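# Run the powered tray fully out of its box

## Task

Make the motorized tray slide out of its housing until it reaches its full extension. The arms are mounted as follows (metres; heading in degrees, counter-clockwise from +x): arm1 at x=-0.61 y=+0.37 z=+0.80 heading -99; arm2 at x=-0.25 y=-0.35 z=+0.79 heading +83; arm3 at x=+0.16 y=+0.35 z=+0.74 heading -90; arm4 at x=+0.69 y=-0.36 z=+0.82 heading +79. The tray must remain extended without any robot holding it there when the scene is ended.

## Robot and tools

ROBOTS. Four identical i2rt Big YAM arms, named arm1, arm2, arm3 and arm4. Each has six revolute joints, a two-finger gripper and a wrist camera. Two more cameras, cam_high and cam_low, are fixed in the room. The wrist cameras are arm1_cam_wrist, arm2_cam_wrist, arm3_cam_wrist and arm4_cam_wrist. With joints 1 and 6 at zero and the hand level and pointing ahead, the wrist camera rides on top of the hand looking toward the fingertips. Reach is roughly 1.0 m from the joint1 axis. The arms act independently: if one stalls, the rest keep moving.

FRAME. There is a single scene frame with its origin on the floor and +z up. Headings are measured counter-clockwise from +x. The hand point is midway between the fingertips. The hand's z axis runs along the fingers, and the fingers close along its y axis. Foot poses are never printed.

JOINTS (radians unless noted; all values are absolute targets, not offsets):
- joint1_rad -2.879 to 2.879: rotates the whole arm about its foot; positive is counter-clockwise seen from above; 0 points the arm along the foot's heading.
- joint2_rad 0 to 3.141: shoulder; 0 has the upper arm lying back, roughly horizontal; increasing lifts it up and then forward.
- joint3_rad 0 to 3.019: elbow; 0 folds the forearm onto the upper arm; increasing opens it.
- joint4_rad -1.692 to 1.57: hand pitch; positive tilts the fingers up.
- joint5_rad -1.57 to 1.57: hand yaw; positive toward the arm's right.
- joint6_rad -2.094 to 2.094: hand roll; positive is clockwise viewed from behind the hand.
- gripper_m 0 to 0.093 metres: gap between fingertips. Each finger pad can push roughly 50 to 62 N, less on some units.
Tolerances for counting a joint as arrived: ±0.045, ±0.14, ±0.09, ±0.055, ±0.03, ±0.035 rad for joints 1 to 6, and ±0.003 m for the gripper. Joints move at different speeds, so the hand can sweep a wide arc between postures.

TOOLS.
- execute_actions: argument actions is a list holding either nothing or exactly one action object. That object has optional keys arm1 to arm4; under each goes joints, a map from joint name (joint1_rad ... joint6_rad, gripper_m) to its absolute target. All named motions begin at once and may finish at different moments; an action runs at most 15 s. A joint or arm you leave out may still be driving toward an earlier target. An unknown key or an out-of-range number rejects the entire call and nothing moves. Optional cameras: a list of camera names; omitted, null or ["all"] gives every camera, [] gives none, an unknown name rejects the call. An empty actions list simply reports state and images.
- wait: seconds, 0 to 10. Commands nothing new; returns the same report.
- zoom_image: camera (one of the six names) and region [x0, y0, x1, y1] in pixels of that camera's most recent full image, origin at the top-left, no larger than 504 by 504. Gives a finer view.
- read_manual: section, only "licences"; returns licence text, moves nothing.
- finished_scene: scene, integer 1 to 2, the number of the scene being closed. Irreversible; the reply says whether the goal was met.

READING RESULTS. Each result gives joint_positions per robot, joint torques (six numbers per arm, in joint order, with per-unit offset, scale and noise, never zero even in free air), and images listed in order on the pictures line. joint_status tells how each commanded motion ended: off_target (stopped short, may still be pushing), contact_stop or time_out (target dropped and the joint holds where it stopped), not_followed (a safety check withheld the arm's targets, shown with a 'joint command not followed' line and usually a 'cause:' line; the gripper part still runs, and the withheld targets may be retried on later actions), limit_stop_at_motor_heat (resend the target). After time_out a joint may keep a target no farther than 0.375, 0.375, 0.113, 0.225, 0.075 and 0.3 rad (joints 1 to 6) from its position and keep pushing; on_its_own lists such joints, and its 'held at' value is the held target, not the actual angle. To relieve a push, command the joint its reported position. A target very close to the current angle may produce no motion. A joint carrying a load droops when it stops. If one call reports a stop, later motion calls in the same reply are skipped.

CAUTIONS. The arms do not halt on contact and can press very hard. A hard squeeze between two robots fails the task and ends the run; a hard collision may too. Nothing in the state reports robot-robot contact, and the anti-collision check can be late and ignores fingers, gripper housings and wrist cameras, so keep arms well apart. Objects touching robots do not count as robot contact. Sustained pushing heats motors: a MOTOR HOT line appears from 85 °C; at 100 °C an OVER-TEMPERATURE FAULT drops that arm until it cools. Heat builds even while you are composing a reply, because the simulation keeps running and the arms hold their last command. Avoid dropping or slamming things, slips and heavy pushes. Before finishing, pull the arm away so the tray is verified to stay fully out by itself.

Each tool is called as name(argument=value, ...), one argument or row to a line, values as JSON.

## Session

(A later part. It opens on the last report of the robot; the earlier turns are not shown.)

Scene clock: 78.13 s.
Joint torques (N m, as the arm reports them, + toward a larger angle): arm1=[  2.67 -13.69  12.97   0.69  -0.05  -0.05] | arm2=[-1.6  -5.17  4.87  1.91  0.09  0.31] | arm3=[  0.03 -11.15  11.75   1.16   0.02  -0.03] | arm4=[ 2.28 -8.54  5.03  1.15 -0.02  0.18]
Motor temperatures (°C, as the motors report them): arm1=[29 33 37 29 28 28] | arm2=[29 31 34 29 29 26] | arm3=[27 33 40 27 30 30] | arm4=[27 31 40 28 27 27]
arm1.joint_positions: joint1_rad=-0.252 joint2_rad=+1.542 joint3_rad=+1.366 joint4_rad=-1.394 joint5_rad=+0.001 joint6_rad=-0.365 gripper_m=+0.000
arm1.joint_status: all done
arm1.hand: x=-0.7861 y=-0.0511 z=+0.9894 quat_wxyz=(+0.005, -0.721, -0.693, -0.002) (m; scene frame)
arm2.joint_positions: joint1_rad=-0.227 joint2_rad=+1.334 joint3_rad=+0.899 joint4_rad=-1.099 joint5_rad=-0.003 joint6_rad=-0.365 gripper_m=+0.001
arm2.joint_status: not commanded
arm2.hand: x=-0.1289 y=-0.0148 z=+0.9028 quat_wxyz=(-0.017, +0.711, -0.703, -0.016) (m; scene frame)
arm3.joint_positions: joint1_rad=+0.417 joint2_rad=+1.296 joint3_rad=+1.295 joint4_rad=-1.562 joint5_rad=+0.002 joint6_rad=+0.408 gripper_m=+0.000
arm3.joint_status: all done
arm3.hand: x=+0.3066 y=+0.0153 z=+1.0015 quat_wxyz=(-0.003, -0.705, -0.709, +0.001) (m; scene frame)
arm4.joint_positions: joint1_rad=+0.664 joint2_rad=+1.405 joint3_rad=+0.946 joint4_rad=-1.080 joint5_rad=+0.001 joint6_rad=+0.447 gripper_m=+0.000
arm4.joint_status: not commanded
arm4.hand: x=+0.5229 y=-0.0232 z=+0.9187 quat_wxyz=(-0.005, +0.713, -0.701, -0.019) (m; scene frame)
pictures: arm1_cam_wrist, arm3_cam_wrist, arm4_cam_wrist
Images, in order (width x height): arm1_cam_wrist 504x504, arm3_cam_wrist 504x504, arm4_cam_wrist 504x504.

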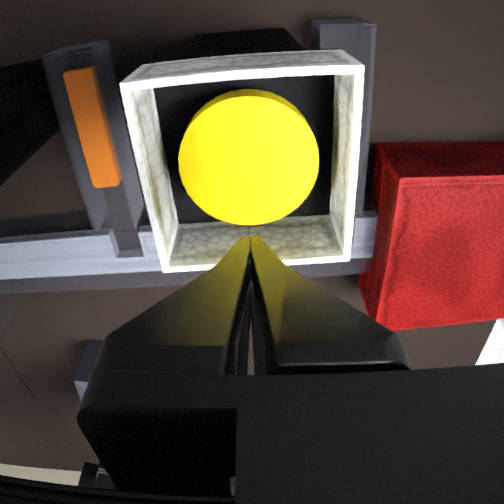

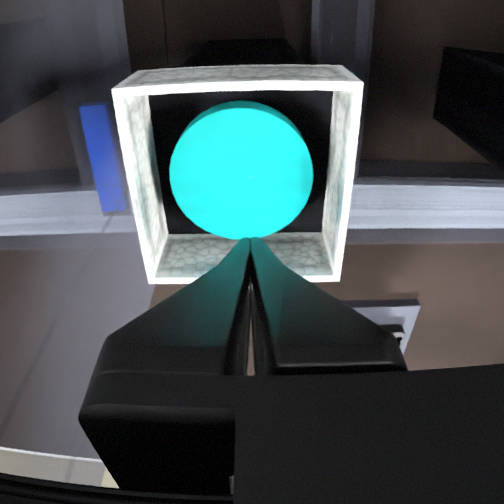

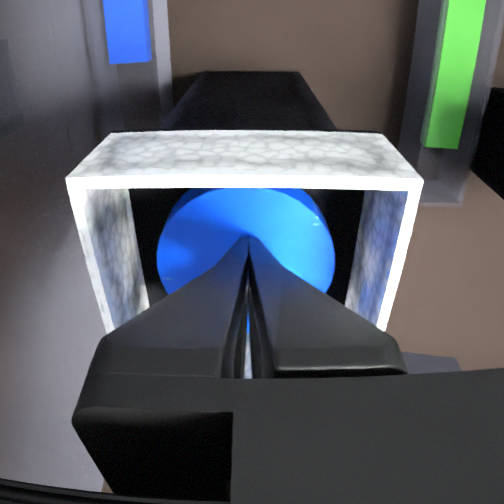

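execute_actions(
  actions=[
    {"arm1":{"joints":{"joint2_rad":1.61,"joint3_rad":1.21,"joint4_rad":-1.19}},"arm3":{"joints":{"joint2_rad":1.35,"joint3_rad":1.13,"joint4_rad":-1.36}}},
  ],
  cameras=[],
)

wait(
  seconds=10,
)

wait(
  seconds=10,
)

wait(
  seconds=10,
)

wait(
  seconds=10,
)

Scene clock: 85.27 s.
Joint torques (N m, as the arm reports them, + toward a larger angle): arm1=[  2.1  -11.29   6.14   0.64   0.02  -0.02] | arm2=[-1.68 -5.08  4.88  1.93  0.08  0.31] | arm3=[ 0.48 -8.48  5.46  1.4   0.06 -0.03] | arm4=[ 2.25 -8.38  5.03  1.15 -0.01  0.18]
Motor temperatures (°C, as the motors report them): arm1=[29 33 40 29 28 28] | arm2=[29 31 34 29 29 26] | arm3=[27 33 43 27 30 30] | arm4=[27 31 38 28 27 27]
arm1.joint_positions: joint1_rad=-0.252 joint2_rad=+1.577 joint3_rad=+1.243 joint4_rad=-1.196 joint5_rad=+0.001 joint6_rad=-0.365 gripper_m=+0.000
arm1.joint_status: all done
arm1.hand: x=-0.7893 y=-0.0575 z=+0.9292 quat_wxyz=(-0.002, -0.721, -0.693, +0.016) (m; scene frame)
arm2.joint_positions: joint1_rad=-0.227 joint2_rad=+1.334 joint3_rad=+0.899 joint4_rad=-1.099 joint5_rad=-0.003 joint6_rad=-0.365 gripper_m=+0.001
arm2.joint_status: not commanded
arm2.hand: x=-0.1289 y=-0.0148 z=+0.9028 quat_wxyz=(-0.017, +0.711, -0.703, -0.016) (m; scene frame)
arm3.joint_positions: joint1_rad=+0.417 joint2_rad=+1.313 joint3_rad=+1.171 joint4_rad=-1.375 joint5_rad=+0.001 joint6_rad=+0.409 gripper_m=+0.000
arm3.joint_status: all done
arm3.hand: x=+0.3123 y=+0.0028 z=+0.9487 quat_wxyz=(-0.024, -0.706, -0.708, +0.009) (m; scene frame)
arm4.joint_positions: joint1_rad=+0.664 joint2_rad=+1.405 joint3_rad=+0.946 joint4_rad=-1.080 joint5_rad=+0.001 joint6_rad=+0.447 gripper_m=+0.000
arm4.joint_status: not commanded
arm4.hand: x=+0.5229 y=-0.0232 z=+0.9187 quat_wxyz=(-0.005, +0.713, -0.701, -0.019) (m; scene frame)
pictures: none
No camera images: the call's "cameras" was empty. Leave "cameras" out to get every camera's image.

Scene clock: 95.27 s.
Joint torques (N m, as the arm reports them, + toward a larger angle): arm1=[  2.79 -11.78   5.75   0.51  -0.04  -0.01] | arm2=[-1.68 -5.13  4.87  1.92  0.09  0.31] | arm3=[ 0.43 -8.5   5.4   1.31  0.07 -0.04] | arm4=[ 2.32 -8.48  5.01  1.14 -0.03  0.17]
Motor temperatures (°C, as the motors report them): arm1=[29 33 38 29 28 28] | arm2=[29 31 34 29 29 26] | arm3=[27 33 41 27 30 30] | arm4=[27 31 37 28 27 27]
arm1.joint_positions: joint1_rad=-0.252 joint2_rad=+1.577 joint3_rad=+1.243 joint4_rad=-1.196 joint5_rad=+0.001 joint6_rad=-0.365 gripper_m=+0.000
arm1.joint_status: all done
arm1.hand: x=-0.7893 y=-0.0575 z=+0.9292 quat_wxyz=(-0.002, -0.721, -0.693, +0.016) (m; scene frame)
arm2.joint_positions: joint1_rad=-0.227 joint2_rad=+1.334 joint3_rad=+0.899 joint4_rad=-1.099 joint5_rad=-0.003 joint6_rad=-0.365 gripper_m=+0.001
arm2.joint_status: not commanded
arm2.hand: x=-0.1289 y=-0.0148 z=+0.9028 quat_wxyz=(-0.017, +0.711, -0.703, -0.016) (m; scene frame)
arm3.joint_positions: joint1_rad=+0.417 joint2_rad=+1.313 joint3_rad=+1.171 joint4_rad=-1.375 joint5_rad=+0.001 joint6_rad=+0.409 gripper_m=+0.000
arm3.joint_status: all done
arm3.hand: x=+0.3123 y=+0.0028 z=+0.9487 quat_wxyz=(-0.024, -0.706, -0.708, +0.009) (m; scene frame)
arm4.joint_positions: joint1_rad=+0.664 joint2_rad=+1.405 joint3_rad=+0.946 joint4_rad=-1.080 joint5_rad=+0.001 joint6_rad=+0.447 gripper_m=+0.000
arm4.joint_status: not commanded
arm4.hand: x=+0.5229 y=-0.0232 z=+0.9187 quat_wxyz=(-0.005, +0.713, -0.701, -0.019) (m; scene frame)
wait: 10.00 s; at rest by 0.27 s
pictures: arm1_cam_wrist, arm2_cam_wrist, arm3_cam_wrist, arm4_cam_wrist, cam_high, cam_low
Images, in order (width x height): arm1_cam_wrist 504x504, arm2_cam_wrist 504x504, arm3_cam_wrist 504x504, arm4_cam_wrist 504x504, cam_high 504x504, cam_low 504x504.

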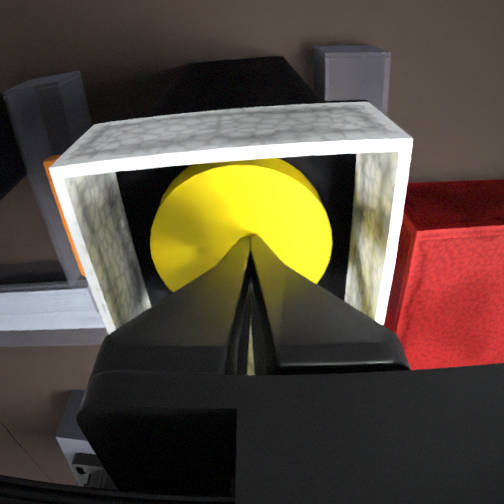

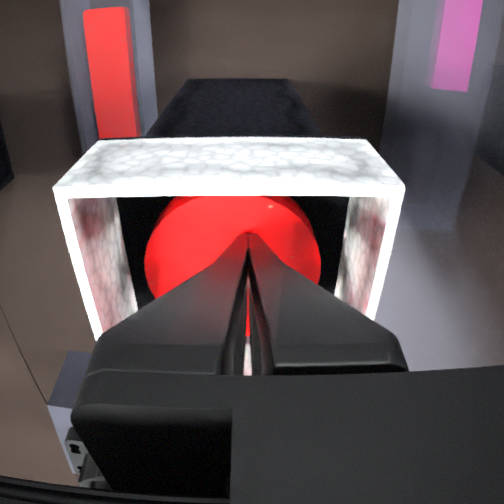

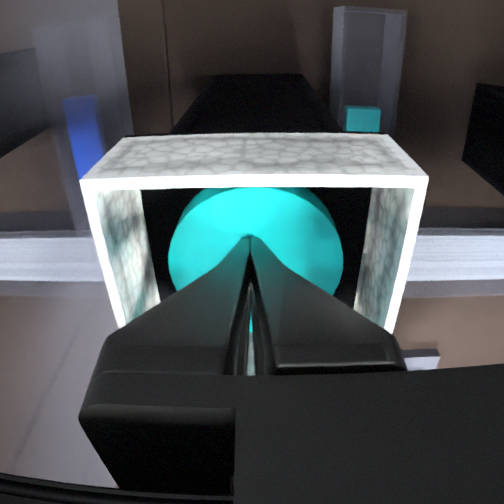

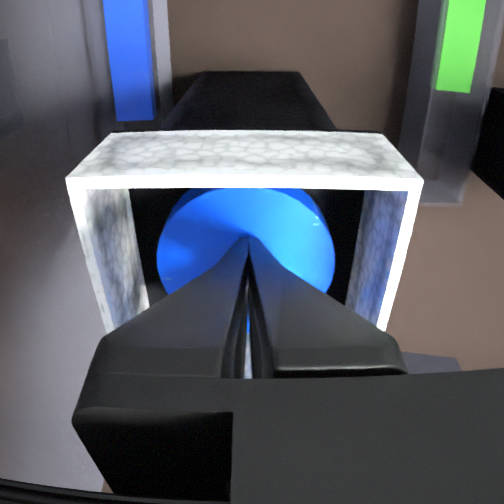

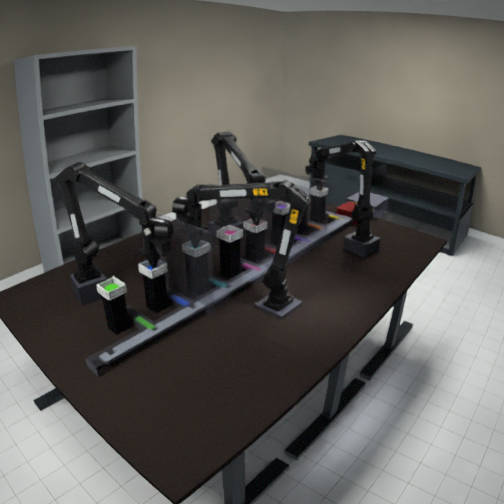

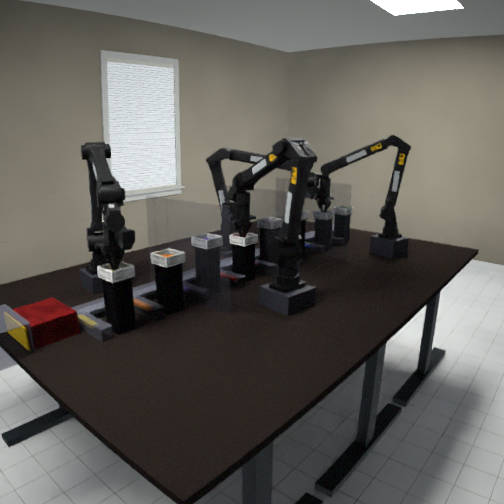

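Scene clock: 105.27 s.
Joint torques (N m, as the arm reports them, + toward a larger angle): arm1=[  1.55 -12.11   5.68   0.68  -0.03  -0.06] | arm2=[-1.71 -5.07  4.85  1.93  0.09  0.31] | arm3=[ 0.04 -8.42  5.43  1.41  0.06 -0.05] | arm4=[ 2.4  -8.44  5.01  1.16 -0.02  0.17]
Motor temperatures (°C, as the motors report them): arm1=[29 33 37 29 28 28] | arm2=[29 31 34 29 29 26] | arm3=[27 33 39 27 30 30] | arm4=[27 31 36 27 27 27]
arm1.joint_positions: joint1_rad=-0.252 joint2_rad=+1.577 joint3_rad=+1.243 joint4_rad=-1.196 joint5_rad=+0.001 joint6_rad=-0.365 gripper_m=+0.000
arm1.joint_status: all done
arm1.hand: x=-0.7893 y=-0.0575 z=+0.9292 quat_wxyz=(-0.002, -0.721, -0.693, +0.016) (m; scene frame)
arm2.joint_positions: joint1_rad=-0.227 joint2_rad=+1.334 joint3_rad=+0.899 joint4_rad=-1.099 joint5_rad=-0.003 joint6_rad=-0.365 gripper_m=+0.001
arm2.joint_status: not commanded
arm2.hand: x=-0.1289 y=-0.0148 z=+0.9028 quat_wxyz=(-0.017, +0.711, -0.703, -0.016) (m; scene frame)
arm3.joint_positions: joint1_rad=+0.417 joint2_rad=+1.313 joint3_rad=+1.171 joint4_rad=-1.375 joint5_rad=+0.001 joint6_rad=+0.409 gripper_m=+0.000
arm3.joint_status: all done
arm3.hand: x=+0.3123 y=+0.0028 z=+0.9487 quat_wxyz=(-0.024, -0.706, -0.708, +0.009) (m; scene frame)
arm4.joint_positions: joint1_rad=+0.664 joint2_rad=+1.405 joint3_rad=+0.946 joint4_rad=-1.080 joint5_rad=+0.001 joint6_rad=+0.447 gripper_m=+0.000
arm4.joint_status: not commanded
arm4.hand: x=+0.5229 y=-0.0232 z=+0.9187 quat_wxyz=(-0.005, +0.713, -0.701, -0.019) (m; scene frame)
wait: 10.00 s; at rest by 0.27 s
pictures: arm1_cam_wrist, arm2_cam_wrist, arm3_cam_wrist, arm4_cam_wrist, cam_high, cam_low
Images, in order (width x height): arm1_cam_wrist 504x504, arm2_cam_wrist 504x504, arm3_cam_wrist 504x504, arm4_cam_wrist 504x504, cam_high 504x504, cam_low 504x504.

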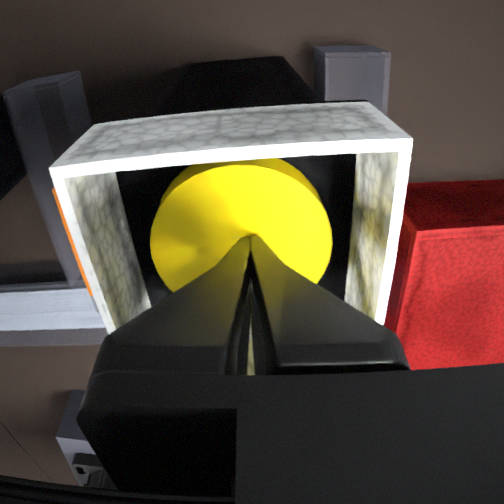

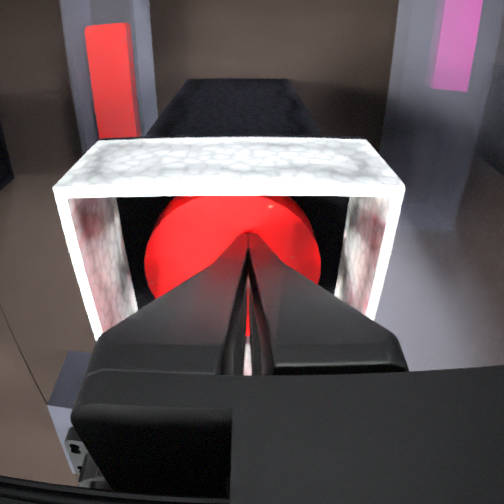

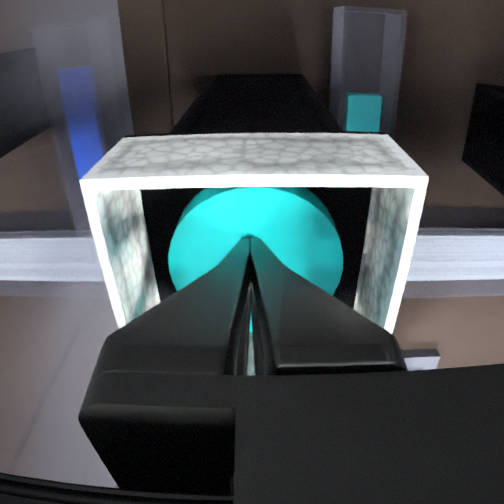

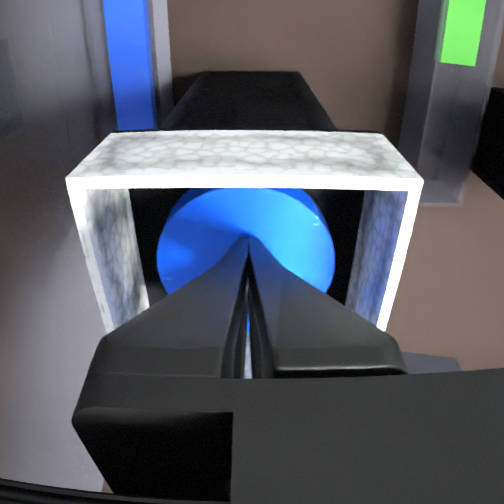

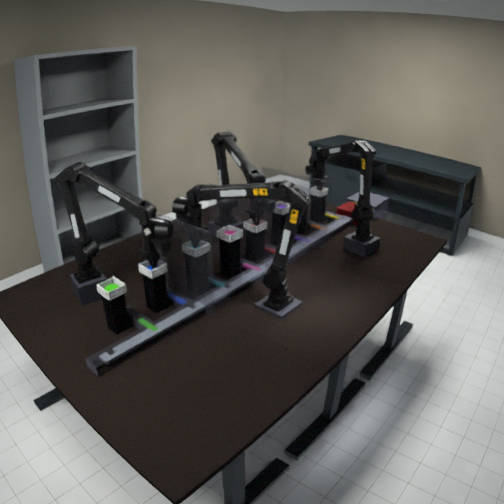

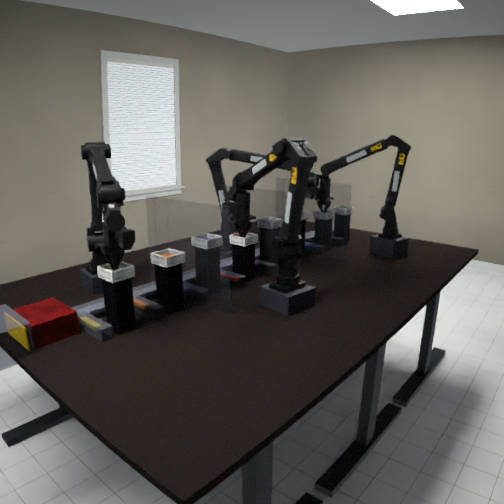

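Scene clock: 115.27 s.
Joint torques (N m, as the arm reports them, + toward a larger angle): arm1=[  2.24 -11.96   5.98   0.69  -0.06  -0.13] | arm2=[-1.65 -5.17  4.87  1.93  0.09  0.31] | arm3=[ 0.58 -8.53  5.35  1.29  0.03 -0.08] | arm4=[ 2.27 -8.36  5.01  1.21 -0.02  0.17]
Motor temperatures (°C, as the motors report them): arm1=[29 33 37 29 28 28] | arm2=[29 31 34 29 29 26] | arm3=[27 33 39 27 30 30] | arm4=[27 31 36 27 27 27]
arm1.joint_positions: joint1_rad=-0.252 joint2_rad=+1.577 joint3_rad=+1.243 joint4_rad=-1.196 joint5_rad=+0.001 joint6_rad=-0.365 gripper_m=+0.000
arm1.joint_status: all done
arm1.hand: x=-0.7893 y=-0.0575 z=+0.9292 quat_wxyz=(-0.002, -0.721, -0.693, +0.016) (m; scene frame)
arm2.joint_positions: joint1_rad=-0.227 joint2_rad=+1.334 joint3_rad=+0.899 joint4_rad=-1.099 joint5_rad=-0.003 joint6_rad=-0.365 gripper_m=+0.001
arm2.joint_status: not commanded
arm2.hand: x=-0.1289 y=-0.0148 z=+0.9028 quat_wxyz=(-0.017, +0.711, -0.703, -0.016) (m; scene frame)
arm3.joint_positions: joint1_rad=+0.417 joint2_rad=+1.313 joint3_rad=+1.171 joint4_rad=-1.375 joint5_rad=+0.001 joint6_rad=+0.409 gripper_m=+0.000
arm3.joint_status: all done
arm3.hand: x=+0.3123 y=+0.0028 z=+0.9487 quat_wxyz=(-0.024, -0.706, -0.708, +0.009) (m; scene frame)
arm4.joint_positions: joint1_rad=+0.664 joint2_rad=+1.405 joint3_rad=+0.946 joint4_rad=-1.080 joint5_rad=+0.001 joint6_rad=+0.447 gripper_m=+0.000
arm4.joint_status: not commanded
arm4.hand: x=+0.5229 y=-0.0232 z=+0.9187 quat_wxyz=(-0.005, +0.713, -0.701, -0.019) (m; scene frame)
wait: 10.00 s; at rest by 0.27 s
pictures: arm1_cam_wrist, arm2_cam_wrist, arm3_cam_wrist, arm4_cam_wrist, cam_high, cam_low
Images, in order (width x height): arm1_cam_wrist 504x504, arm2_cam_wrist 504x504, arm3_cam_wrist 504x504, arm4_cam_wrist 504x504, cam_high 504x504, cam_low 504x504.

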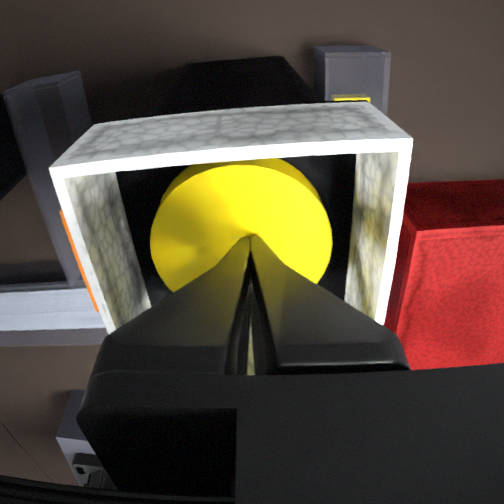

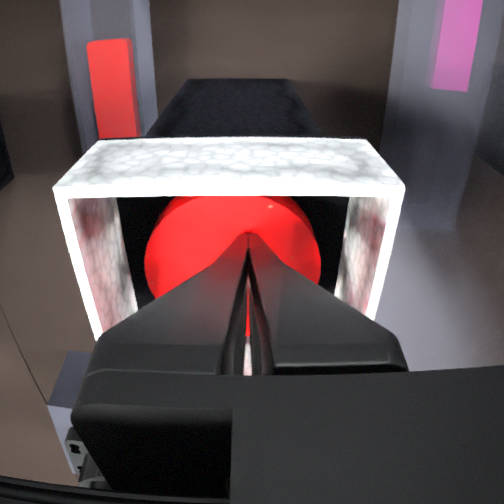

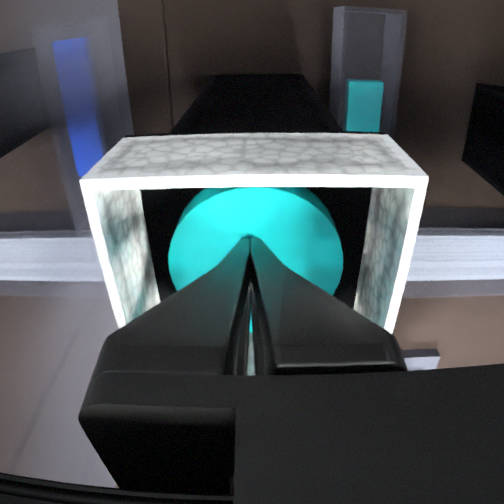

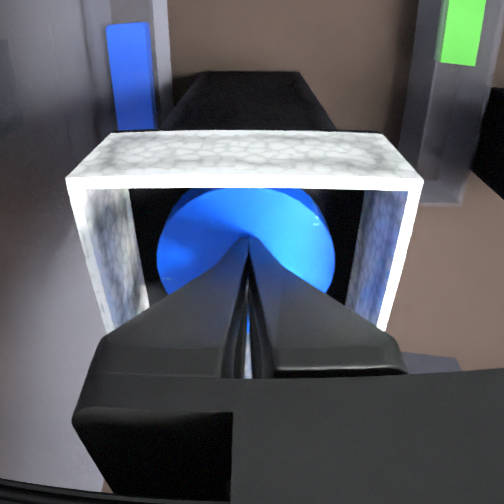

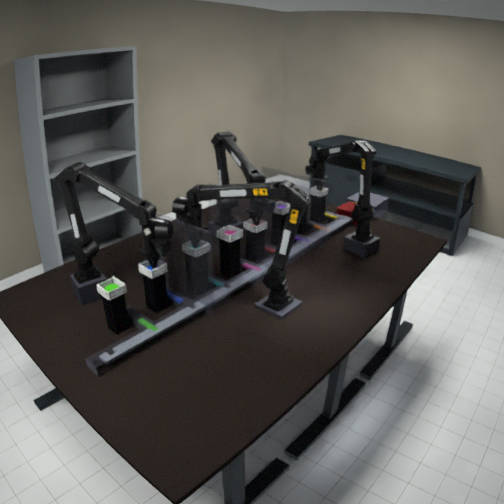

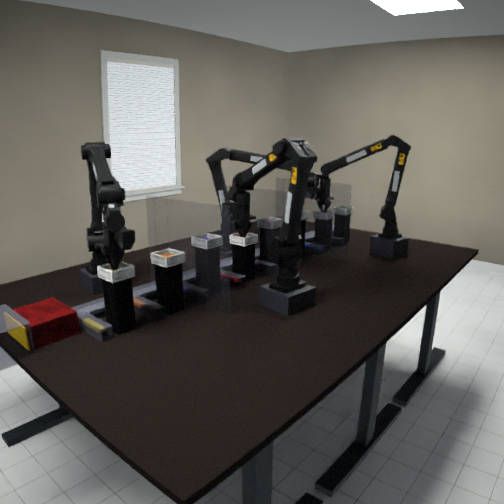

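Scene clock: 125.27 s.
Joint torques (N m, as the arm reports them, + toward a larger angle): arm1=[  1.52 -11.81   5.78   0.54  -0.03  -0.06] | arm2=[-1.65 -5.18  4.87  1.94  0.09  0.31] | arm3=[ 0.25 -8.44  5.43  1.37  0.05 -0.03] | arm4=[ 2.32 -8.39  5.07  1.12 -0.02  0.18]
Motor temperatures (°C, as the motors report them): arm1=[29 34 36 29 28 28] | arm2=[29 31 34 29 29 26] | arm3=[27 33 38 27 30 30] | arm4=[27 31 36 27 27 27]
arm1.joint_positions: joint1_rad=-0.252 joint2_rad=+1.577 joint3_rad=+1.243 joint4_rad=-1.196 joint5_rad=+0.001 joint6_rad=-0.365 gripper_m=+0.000
arm1.joint_status: all done
arm1.hand: x=-0.7893 y=-0.0575 z=+0.9292 quat_wxyz=(-0.002, -0.721, -0.693, +0.016) (m; scene frame)
arm2.joint_positions: joint1_rad=-0.227 joint2_rad=+1.334 joint3_rad=+0.899 joint4_rad=-1.099 joint5_rad=-0.003 joint6_rad=-0.365 gripper_m=+0.001
arm2.joint_status: not commanded
arm2.hand: x=-0.1289 y=-0.0148 z=+0.9028 quat_wxyz=(-0.017, +0.711, -0.703, -0.016) (m; scene frame)
arm3.joint_positions: joint1_rad=+0.417 joint2_rad=+1.313 joint3_rad=+1.171 joint4_rad=-1.375 joint5_rad=+0.001 joint6_rad=+0.409 gripper_m=+0.000
arm3.joint_status: all done
arm3.hand: x=+0.3123 y=+0.0028 z=+0.9487 quat_wxyz=(-0.024, -0.706, -0.708, +0.009) (m; scene frame)
arm4.joint_positions: joint1_rad=+0.664 joint2_rad=+1.405 joint3_rad=+0.946 joint4_rad=-1.080 joint5_rad=+0.001 joint6_rad=+0.447 gripper_m=+0.000
arm4.joint_status: not commanded
arm4.hand: x=+0.5229 y=-0.0232 z=+0.9187 quat_wxyz=(-0.005, +0.713, -0.701, -0.019) (m; scene frame)
wait: 10.00 s; at rest by 0.27 s
pictures: arm1_cam_wrist, arm2_cam_wrist, arm3_cam_wrist, arm4_cam_wrist, cam_high, cam_low
Images, in order (width x height): arm1_cam_wrist 504x504, arm2_cam_wrist 504x504, arm3_cam_wrist 504x504, arm4_cam_wrist 504x504, cam_high 504x504, cam_low 504x504.

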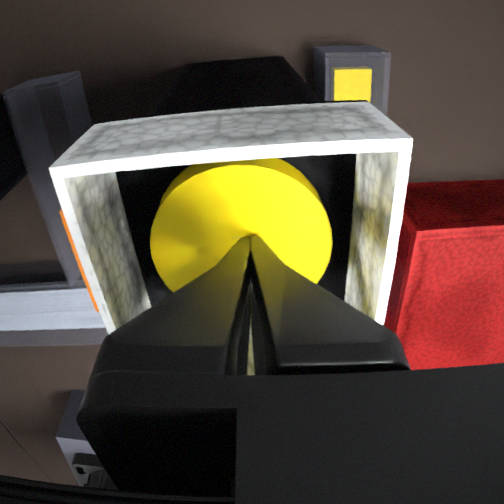

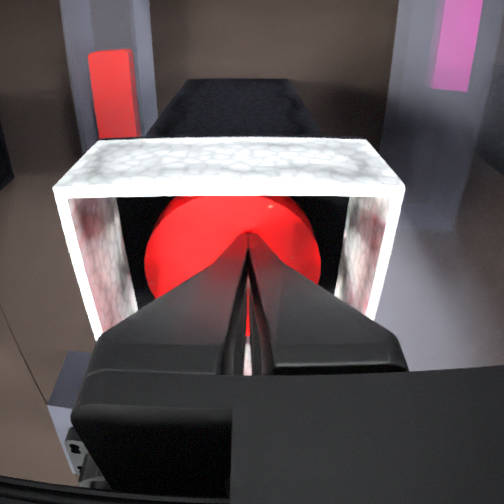

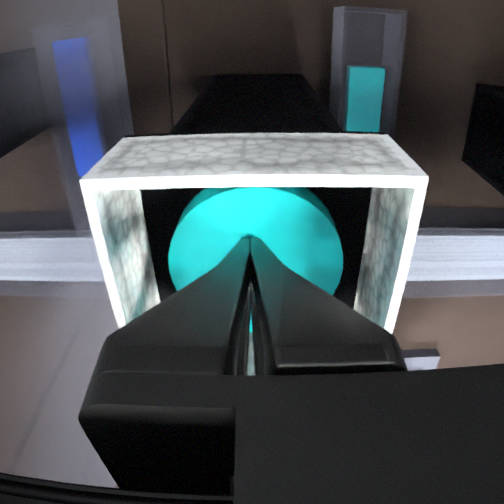

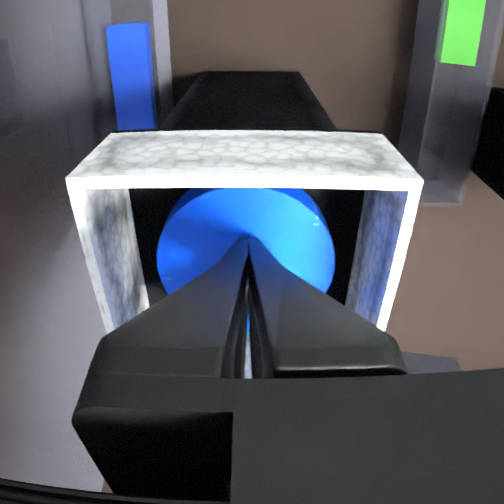

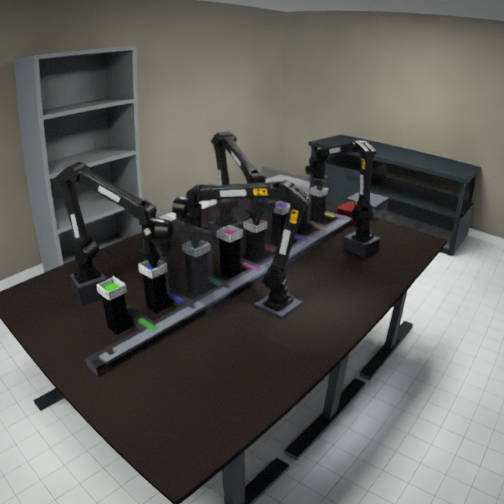

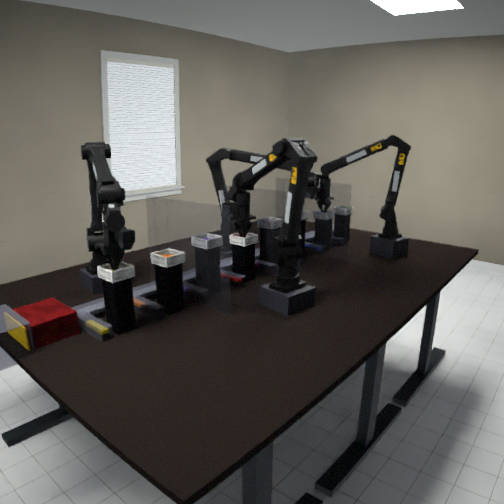

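wait(
  seconds=10,
)

wait(
  seconds=10,
)

execute_actions(
  actions=[
    {"arm3":{"joints":{"joint2_rad":1.27,"joint3_rad":1.32,"joint4_rad":-1.59}},"arm2":{"joints":{"joint2_rad":1.245,"joint3_rad":1.13,"joint4_rad":-1.42}}},
  ],
  cameras=[],
)

execute_actions(
  actions=[
    {"arm3":{"joints":{"joint1_rad":-0.185,"joint2_rad":1.25,"joint3_rad":1.25,"joint6_rad":-0.19}},"arm2":{"joints":{"joint1_rad":0.425,"joint6_rad":0.3}}},
  ],
  cameras=["arm2_cam_wrist"],
)

Scene clock: 142.57 s.
Joint torques (N m, as the arm reports them, + toward a larger angle): arm1=[  1.99 -12.19   5.77   0.69   0.03  -0.09] | arm2=[-1.72 -5.11  4.86  1.92  0.09  0.31] | arm3=[ 0.4  -8.49  5.45  1.38  0.04 -0.02] | arm4=[ 2.31 -8.52  5.06  1.15 -0.02  0.18]
Motor temperatures (°C, as the motors report them): arm1=[29 34 36 29 28 28] | arm2=[29 31 34 29 29 26] | arm3=[27 33 38 27 30 30] | arm4=[27 31 36 27 27 27]
arm1.joint_positions: joint1_rad=-0.252 joint2_rad=+1.577 joint3_rad=+1.243 joint4_rad=-1.196 joint5_rad=+0.001 joint6_rad=-0.365 gripper_m=+0.000
arm1.joint_status: all done
arm1.hand: x=-0.7893 y=-0.0575 z=+0.9292 quat_wxyz=(-0.002, -0.721, -0.693, +0.016) (m; scene frame)
arm2.joint_positions: joint1_rad=-0.227 joint2_rad=+1.334 joint3_rad=+0.899 joint4_rad=-1.099 joint5_rad=-0.003 joint6_rad=-0.365 gripper_m=+0.001
arm2.joint_status: not commanded
arm2.hand: x=-0.1289 y=-0.0148 z=+0.9028 quat_wxyz=(-0.017, +0.711, -0.703, -0.016) (m; scene frame)
arm3.joint_positions: joint1_rad=+0.417 joint2_rad=+1.313 joint3_rad=+1.171 joint4_rad=-1.375 joint5_rad=+0.001 joint6_rad=+0.409 gripper_m=+0.000
arm3.joint_status: all done
arm3.hand: x=+0.3123 y=+0.0028 z=+0.9487 quat_wxyz=(-0.024, -0.706, -0.708, +0.009) (m; scene frame)
arm4.joint_positions: joint1_rad=+0.664 joint2_rad=+1.405 joint3_rad=+0.946 joint4_rad=-1.080 joint5_rad=+0.001 joint6_rad=+0.447 gripper_m=+0.000
arm4.joint_status: not commanded
arm4.hand: x=+0.5229 y=-0.0232 z=+0.9187 quat_wxyz=(-0.005, +0.713, -0.701, -0.019) (m; scene frame)
wait: 10.00 s; at rest from the start
pictures: arm1_cam_wrist, arm2_cam_wrist, arm3_cam_wrist, arm4_cam_wrist, cam_high, cam_low
Images, in order (width x height): arm1_cam_wrist 504x504, arm2_cam_wrist 504x504, arm3_cam_wrist 504x504, arm4_cam_wrist 504x504, cam_high 504x504, cam_low 504x504.

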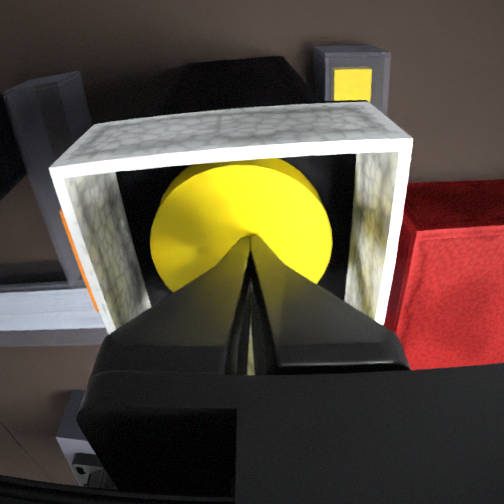

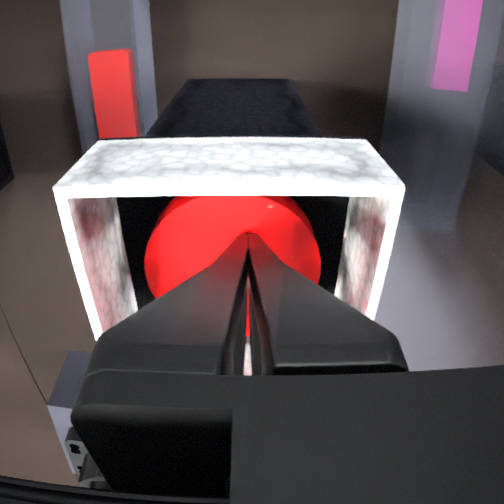

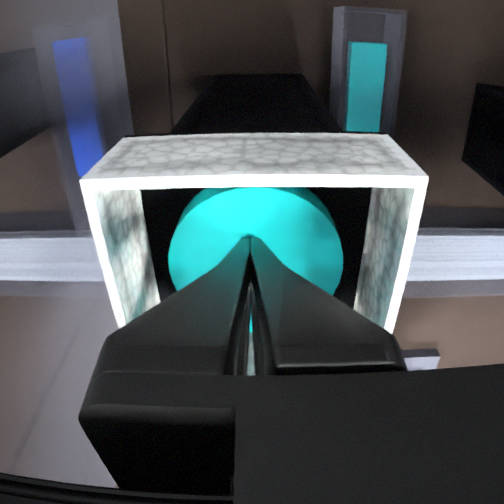

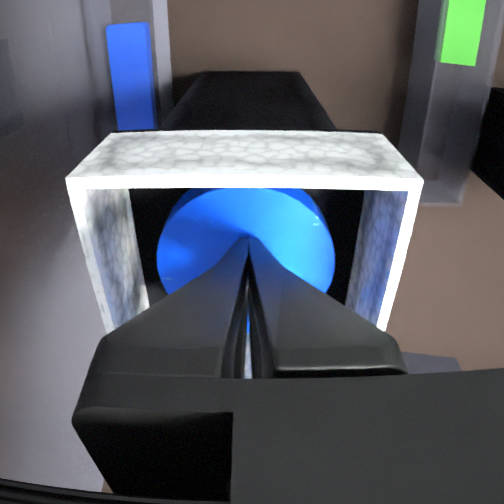

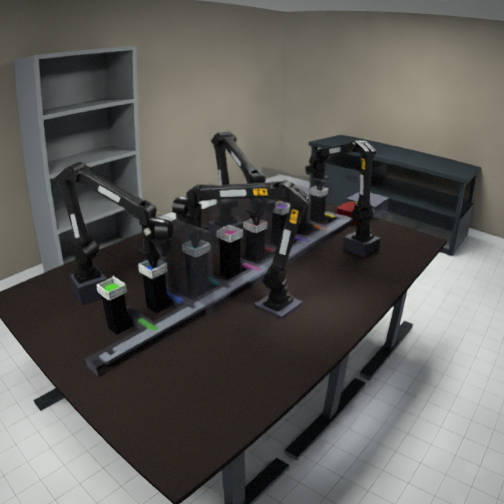

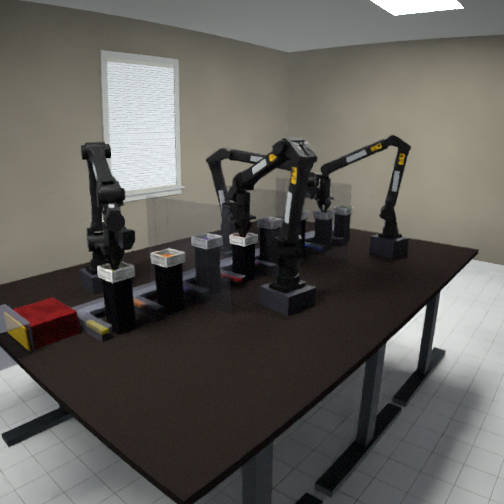

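Scene clock: 152.57 s.
Joint torques (N m, as the arm reports them, + toward a larger angle): arm1=[  2.27 -12.1    5.96   0.66   0.01  -0.04] | arm2=[-1.69 -5.16  4.87  1.93  0.09  0.31] | arm3=[ 0.51 -8.89  5.44  1.43  0.04 -0.02] | arm4=[ 2.4  -8.35  5.03  1.15 -0.02  0.18]
Motor temperatures (°C, as the motors report them): arm1=[29 34 36 29 28 28] | arm2=[29 31 34 29 29 26] | arm3=[27 33 38 27 30 30] | arm4=[27 31 36 27 27 27]
arm1.joint_positions: joint1_rad=-0.252 joint2_rad=+1.577 joint3_rad=+1.243 joint4_rad=-1.196 joint5_rad=+0.001 joint6_rad=-0.365 gripper_m=+0.000
arm1.joint_status: all done
arm1.hand: x=-0.7893 y=-0.0575 z=+0.9292 quat_wxyz=(-0.002, -0.721, -0.693, +0.016) (m; scene frame)
arm2.joint_positions: joint1_rad=-0.227 joint2_rad=+1.334 joint3_rad=+0.899 joint4_rad=-1.099 joint5_rad=-0.003 joint6_rad=-0.365 gripper_m=+0.001
arm2.joint_status: not commanded
arm2.hand: x=-0.1289 y=-0.0148 z=+0.9028 quat_wxyz=(-0.017, +0.711, -0.703, -0.016) (m; scene frame)
arm3.joint_positions: joint1_rad=+0.417 joint2_rad=+1.313 joint3_rad=+1.171 joint4_rad=-1.375 joint5_rad=+0.001 joint6_rad=+0.409 gripper_m=+0.000
arm3.joint_status: all done
arm3.hand: x=+0.3123 y=+0.0028 z=+0.9487 quat_wxyz=(-0.024, -0.706, -0.708, +0.009) (m; scene frame)
arm4.joint_positions: joint1_rad=+0.664 joint2_rad=+1.405 joint3_rad=+0.946 joint4_rad=-1.080 joint5_rad=+0.001 joint6_rad=+0.447 gripper_m=+0.000
arm4.joint_status: not commanded
arm4.hand: x=+0.5229 y=-0.0232 z=+0.9187 quat_wxyz=(-0.005, +0.713, -0.701, -0.019) (m; scene frame)
wait: 10.00 s; at rest by 0.27 s
pictures: arm1_cam_wrist, arm2_cam_wrist, arm3_cam_wrist, arm4_cam_wrist, cam_high, cam_low
Images, in order (width x height): arm1_cam_wrist 504x504, arm2_cam_wrist 504x504, arm3_cam_wrist 504x504, arm4_cam_wrist 504x504, cam_high 504x504, cam_low 504x504.

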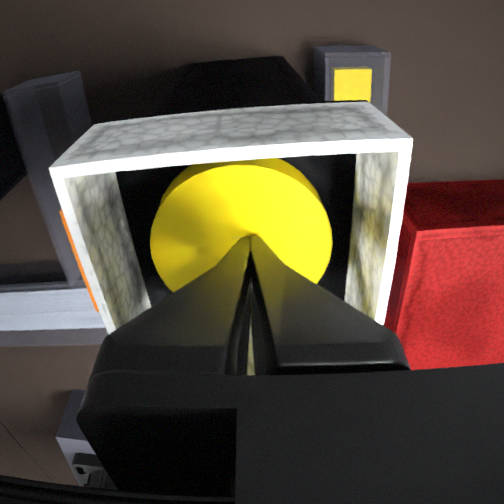

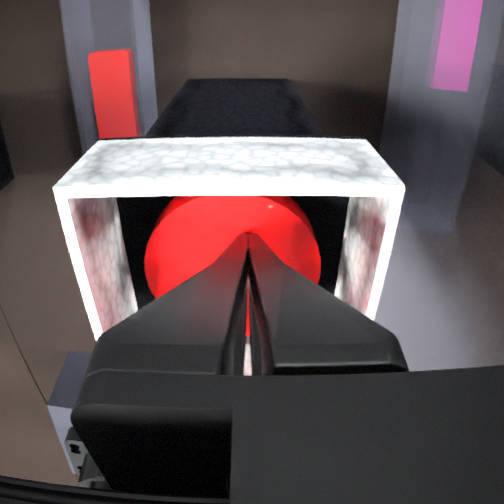

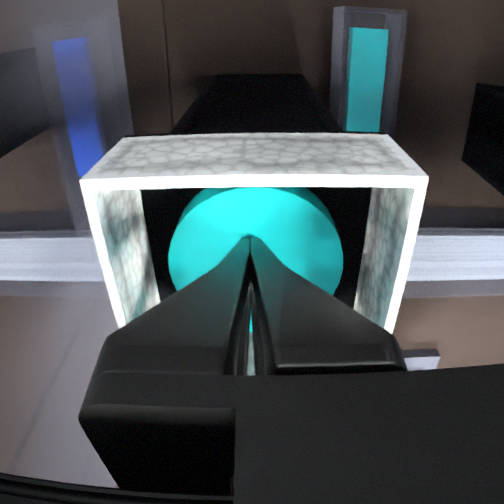

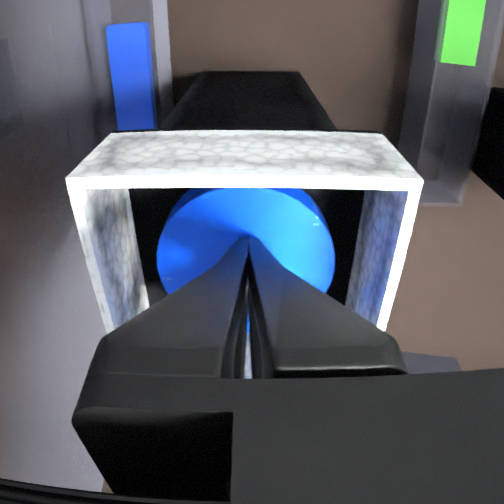

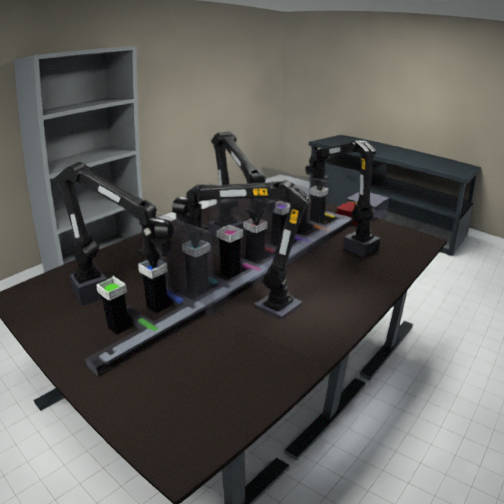

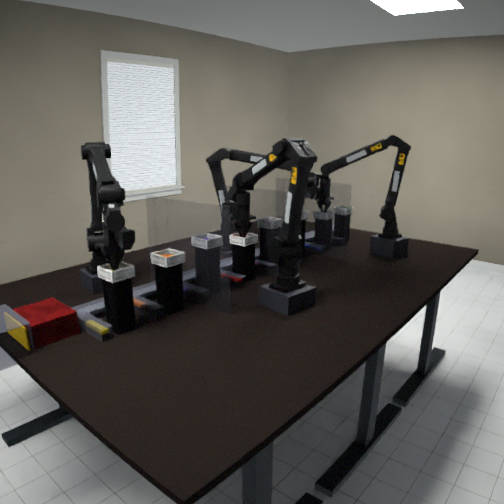

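Scene clock: 153.63 s.
Joint torques (N m, as the arm reports them, + toward a larger angle): arm1=[  2.19 -12.2    6.03   0.72   0.01  -0.05] | arm2=[-1.64 -6.64 10.58  0.18  0.09  0.31] | arm3=[  0.44 -10.26  11.08  -0.12   0.06  -0.03] | arm4=[ 2.3  -8.56  5.02  1.15 -0.02  0.17]
Motor temperatures (°C, as the motors report them): arm1=[29 34 36 29 28 28] | arm2=[29 31 34 29 29 26] | arm3=[27 33 39 27 30 30] | arm4=[27 31 36 27 27 27]
arm1.joint_positions: joint1_rad=-0.252 joint2_rad=+1.577 joint3_rad=+1.243 joint4_rad=-1.196 joint5_rad=+0.001 joint6_rad=-0.365 gripper_m=+0.000
arm1.joint_status: not commanded
arm1.hand: x=-0.7893 y=-0.0575 z=+0.9292 quat_wxyz=(-0.002, -0.721, -0.693, +0.016) (m; scene frame)
arm2.joint_positions: joint1_rad=-0.227 joint2_rad=+1.239 joint3_rad=+1.094 joint4_rad=-1.412 joint5_rad=-0.003 joint6_rad=-0.365 gripper_m=+0.001
arm2.joint_status: all done
arm2.hand: x=-0.1316 y=-0.0256 z=+1.0042 quat_wxyz=(-0.006, +0.711, -0.703, -0.011) (m; scene frame)
arm3.joint_positions: joint1_rad=+0.417 joint2_rad=+1.263 joint3_rad=+1.285 joint4_rad=-1.575 joint5_rad=+0.001 joint6_rad=+0.409 gripper_m=+0.000
arm3.joint_status: all done
arm3.hand: x=+0.3026 y=+0.0248 z=+1.0087 quat_wxyz=(-0.007, -0.706, -0.708, +0.003) (m; scene frame)
arm4.joint_positions: joint1_rad=+0.664 joint2_rad=+1.405 joint3_rad=+0.946 joint4_rad=-1.080 joint5_rad=+0.001 joint6_rad=+0.447 gripper_m=+0.000
arm4.joint_status: not commanded
arm4.hand: x=+0.5229 y=-0.0232 z=+0.9187 quat_wxyz=(-0.005, +0.713, -0.701, -0.019) (m; scene frame)
pictures: none
No camera images: the call's "cameras" was empty. Leave "cameras" out to get every camera's image.

Scene clock: 155.27 s.
Joint torques (N m, as the arm reports them, + toward a larger angle): arm1=[  2.53 -12.12   6.19   0.66  -0.02  -0.03] | arm2=[-1.56 -6.98 10.65  0.22  0.09  0.32] | arm3=[  0.56 -10.99   8.26  -0.17  -0.02  -0.34] | arm4=[ 2.29 -8.49  5.02  1.1  -0.02  0.18]
Motor temperatures (°C, as the motors report them): arm1=[29 34 36 29 28 28] | arm2=[29 32 35 29 29 26] | arm3=[27 33 39 27 30 30] | arm4=[27 31 36 27 27 27]
arm1.joint_positions: joint1_rad=-0.252 joint2_rad=+1.577 joint3_rad=+1.243 joint4_rad=-1.196 joint5_rad=+0.001 joint6_rad=-0.365 gripper_m=+0.000
arm1.joint_status: not commanded
arm1.hand: x=-0.7893 y=-0.0575 z=+0.9292 quat_wxyz=(-0.002, -0.721, -0.693, +0.016) (m; scene frame)
arm2.joint_positions: joint1_rad=+0.426 joint2_rad=+1.239 joint3_rad=+1.094 joint4_rad=-1.412 joint5_rad=-0.001 joint6_rad=+0.284 gripper_m=+0.001
arm2.joint_status: all done
arm2.hand: x=-0.3520 y=-0.0196 z=+1.0063 quat_wxyz=(-0.003, +0.713, -0.701, -0.013) (m; scene frame)
arm3.joint_positions: joint1_rad=-0.186 joint2_rad=+1.252 joint3_rad=+1.255 joint4_rad=-1.575 joint5_rad=+0.001 joint6_rad=-0.178 gripper_m=+0.000
arm3.joint_status: all done
arm3.hand: x=+0.0928 y=+0.0102 z=+1.0008 quat_wxyz=(+0.002, -0.712, -0.703, -0.001) (m; scene frame)
arm4.joint_positions: joint1_rad=+0.664 joint2_rad=+1.405 joint3_rad=+0.946 joint4_rad=-1.080 joint5_rad=+0.001 joint6_rad=+0.447 gripper_m=+0.000
arm4.joint_status: not commanded
arm4.hand: x=+0.5229 y=-0.0232 z=+0.9187 quat_wxyz=(-0.005, +0.713, -0.701, -0.019) (m; scene frame)
pictures: arm2_cam_wrist
Images, in order (width x height): arm2_cam_wrist 504x504.

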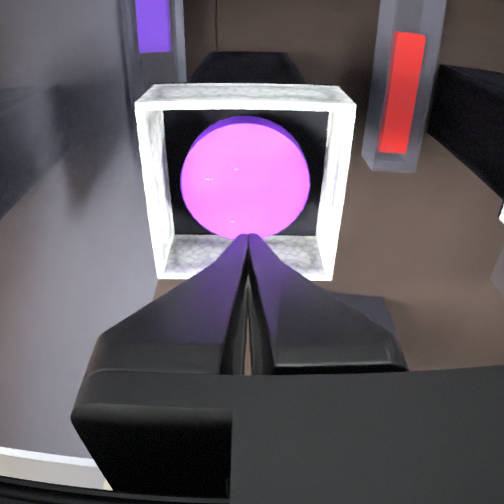

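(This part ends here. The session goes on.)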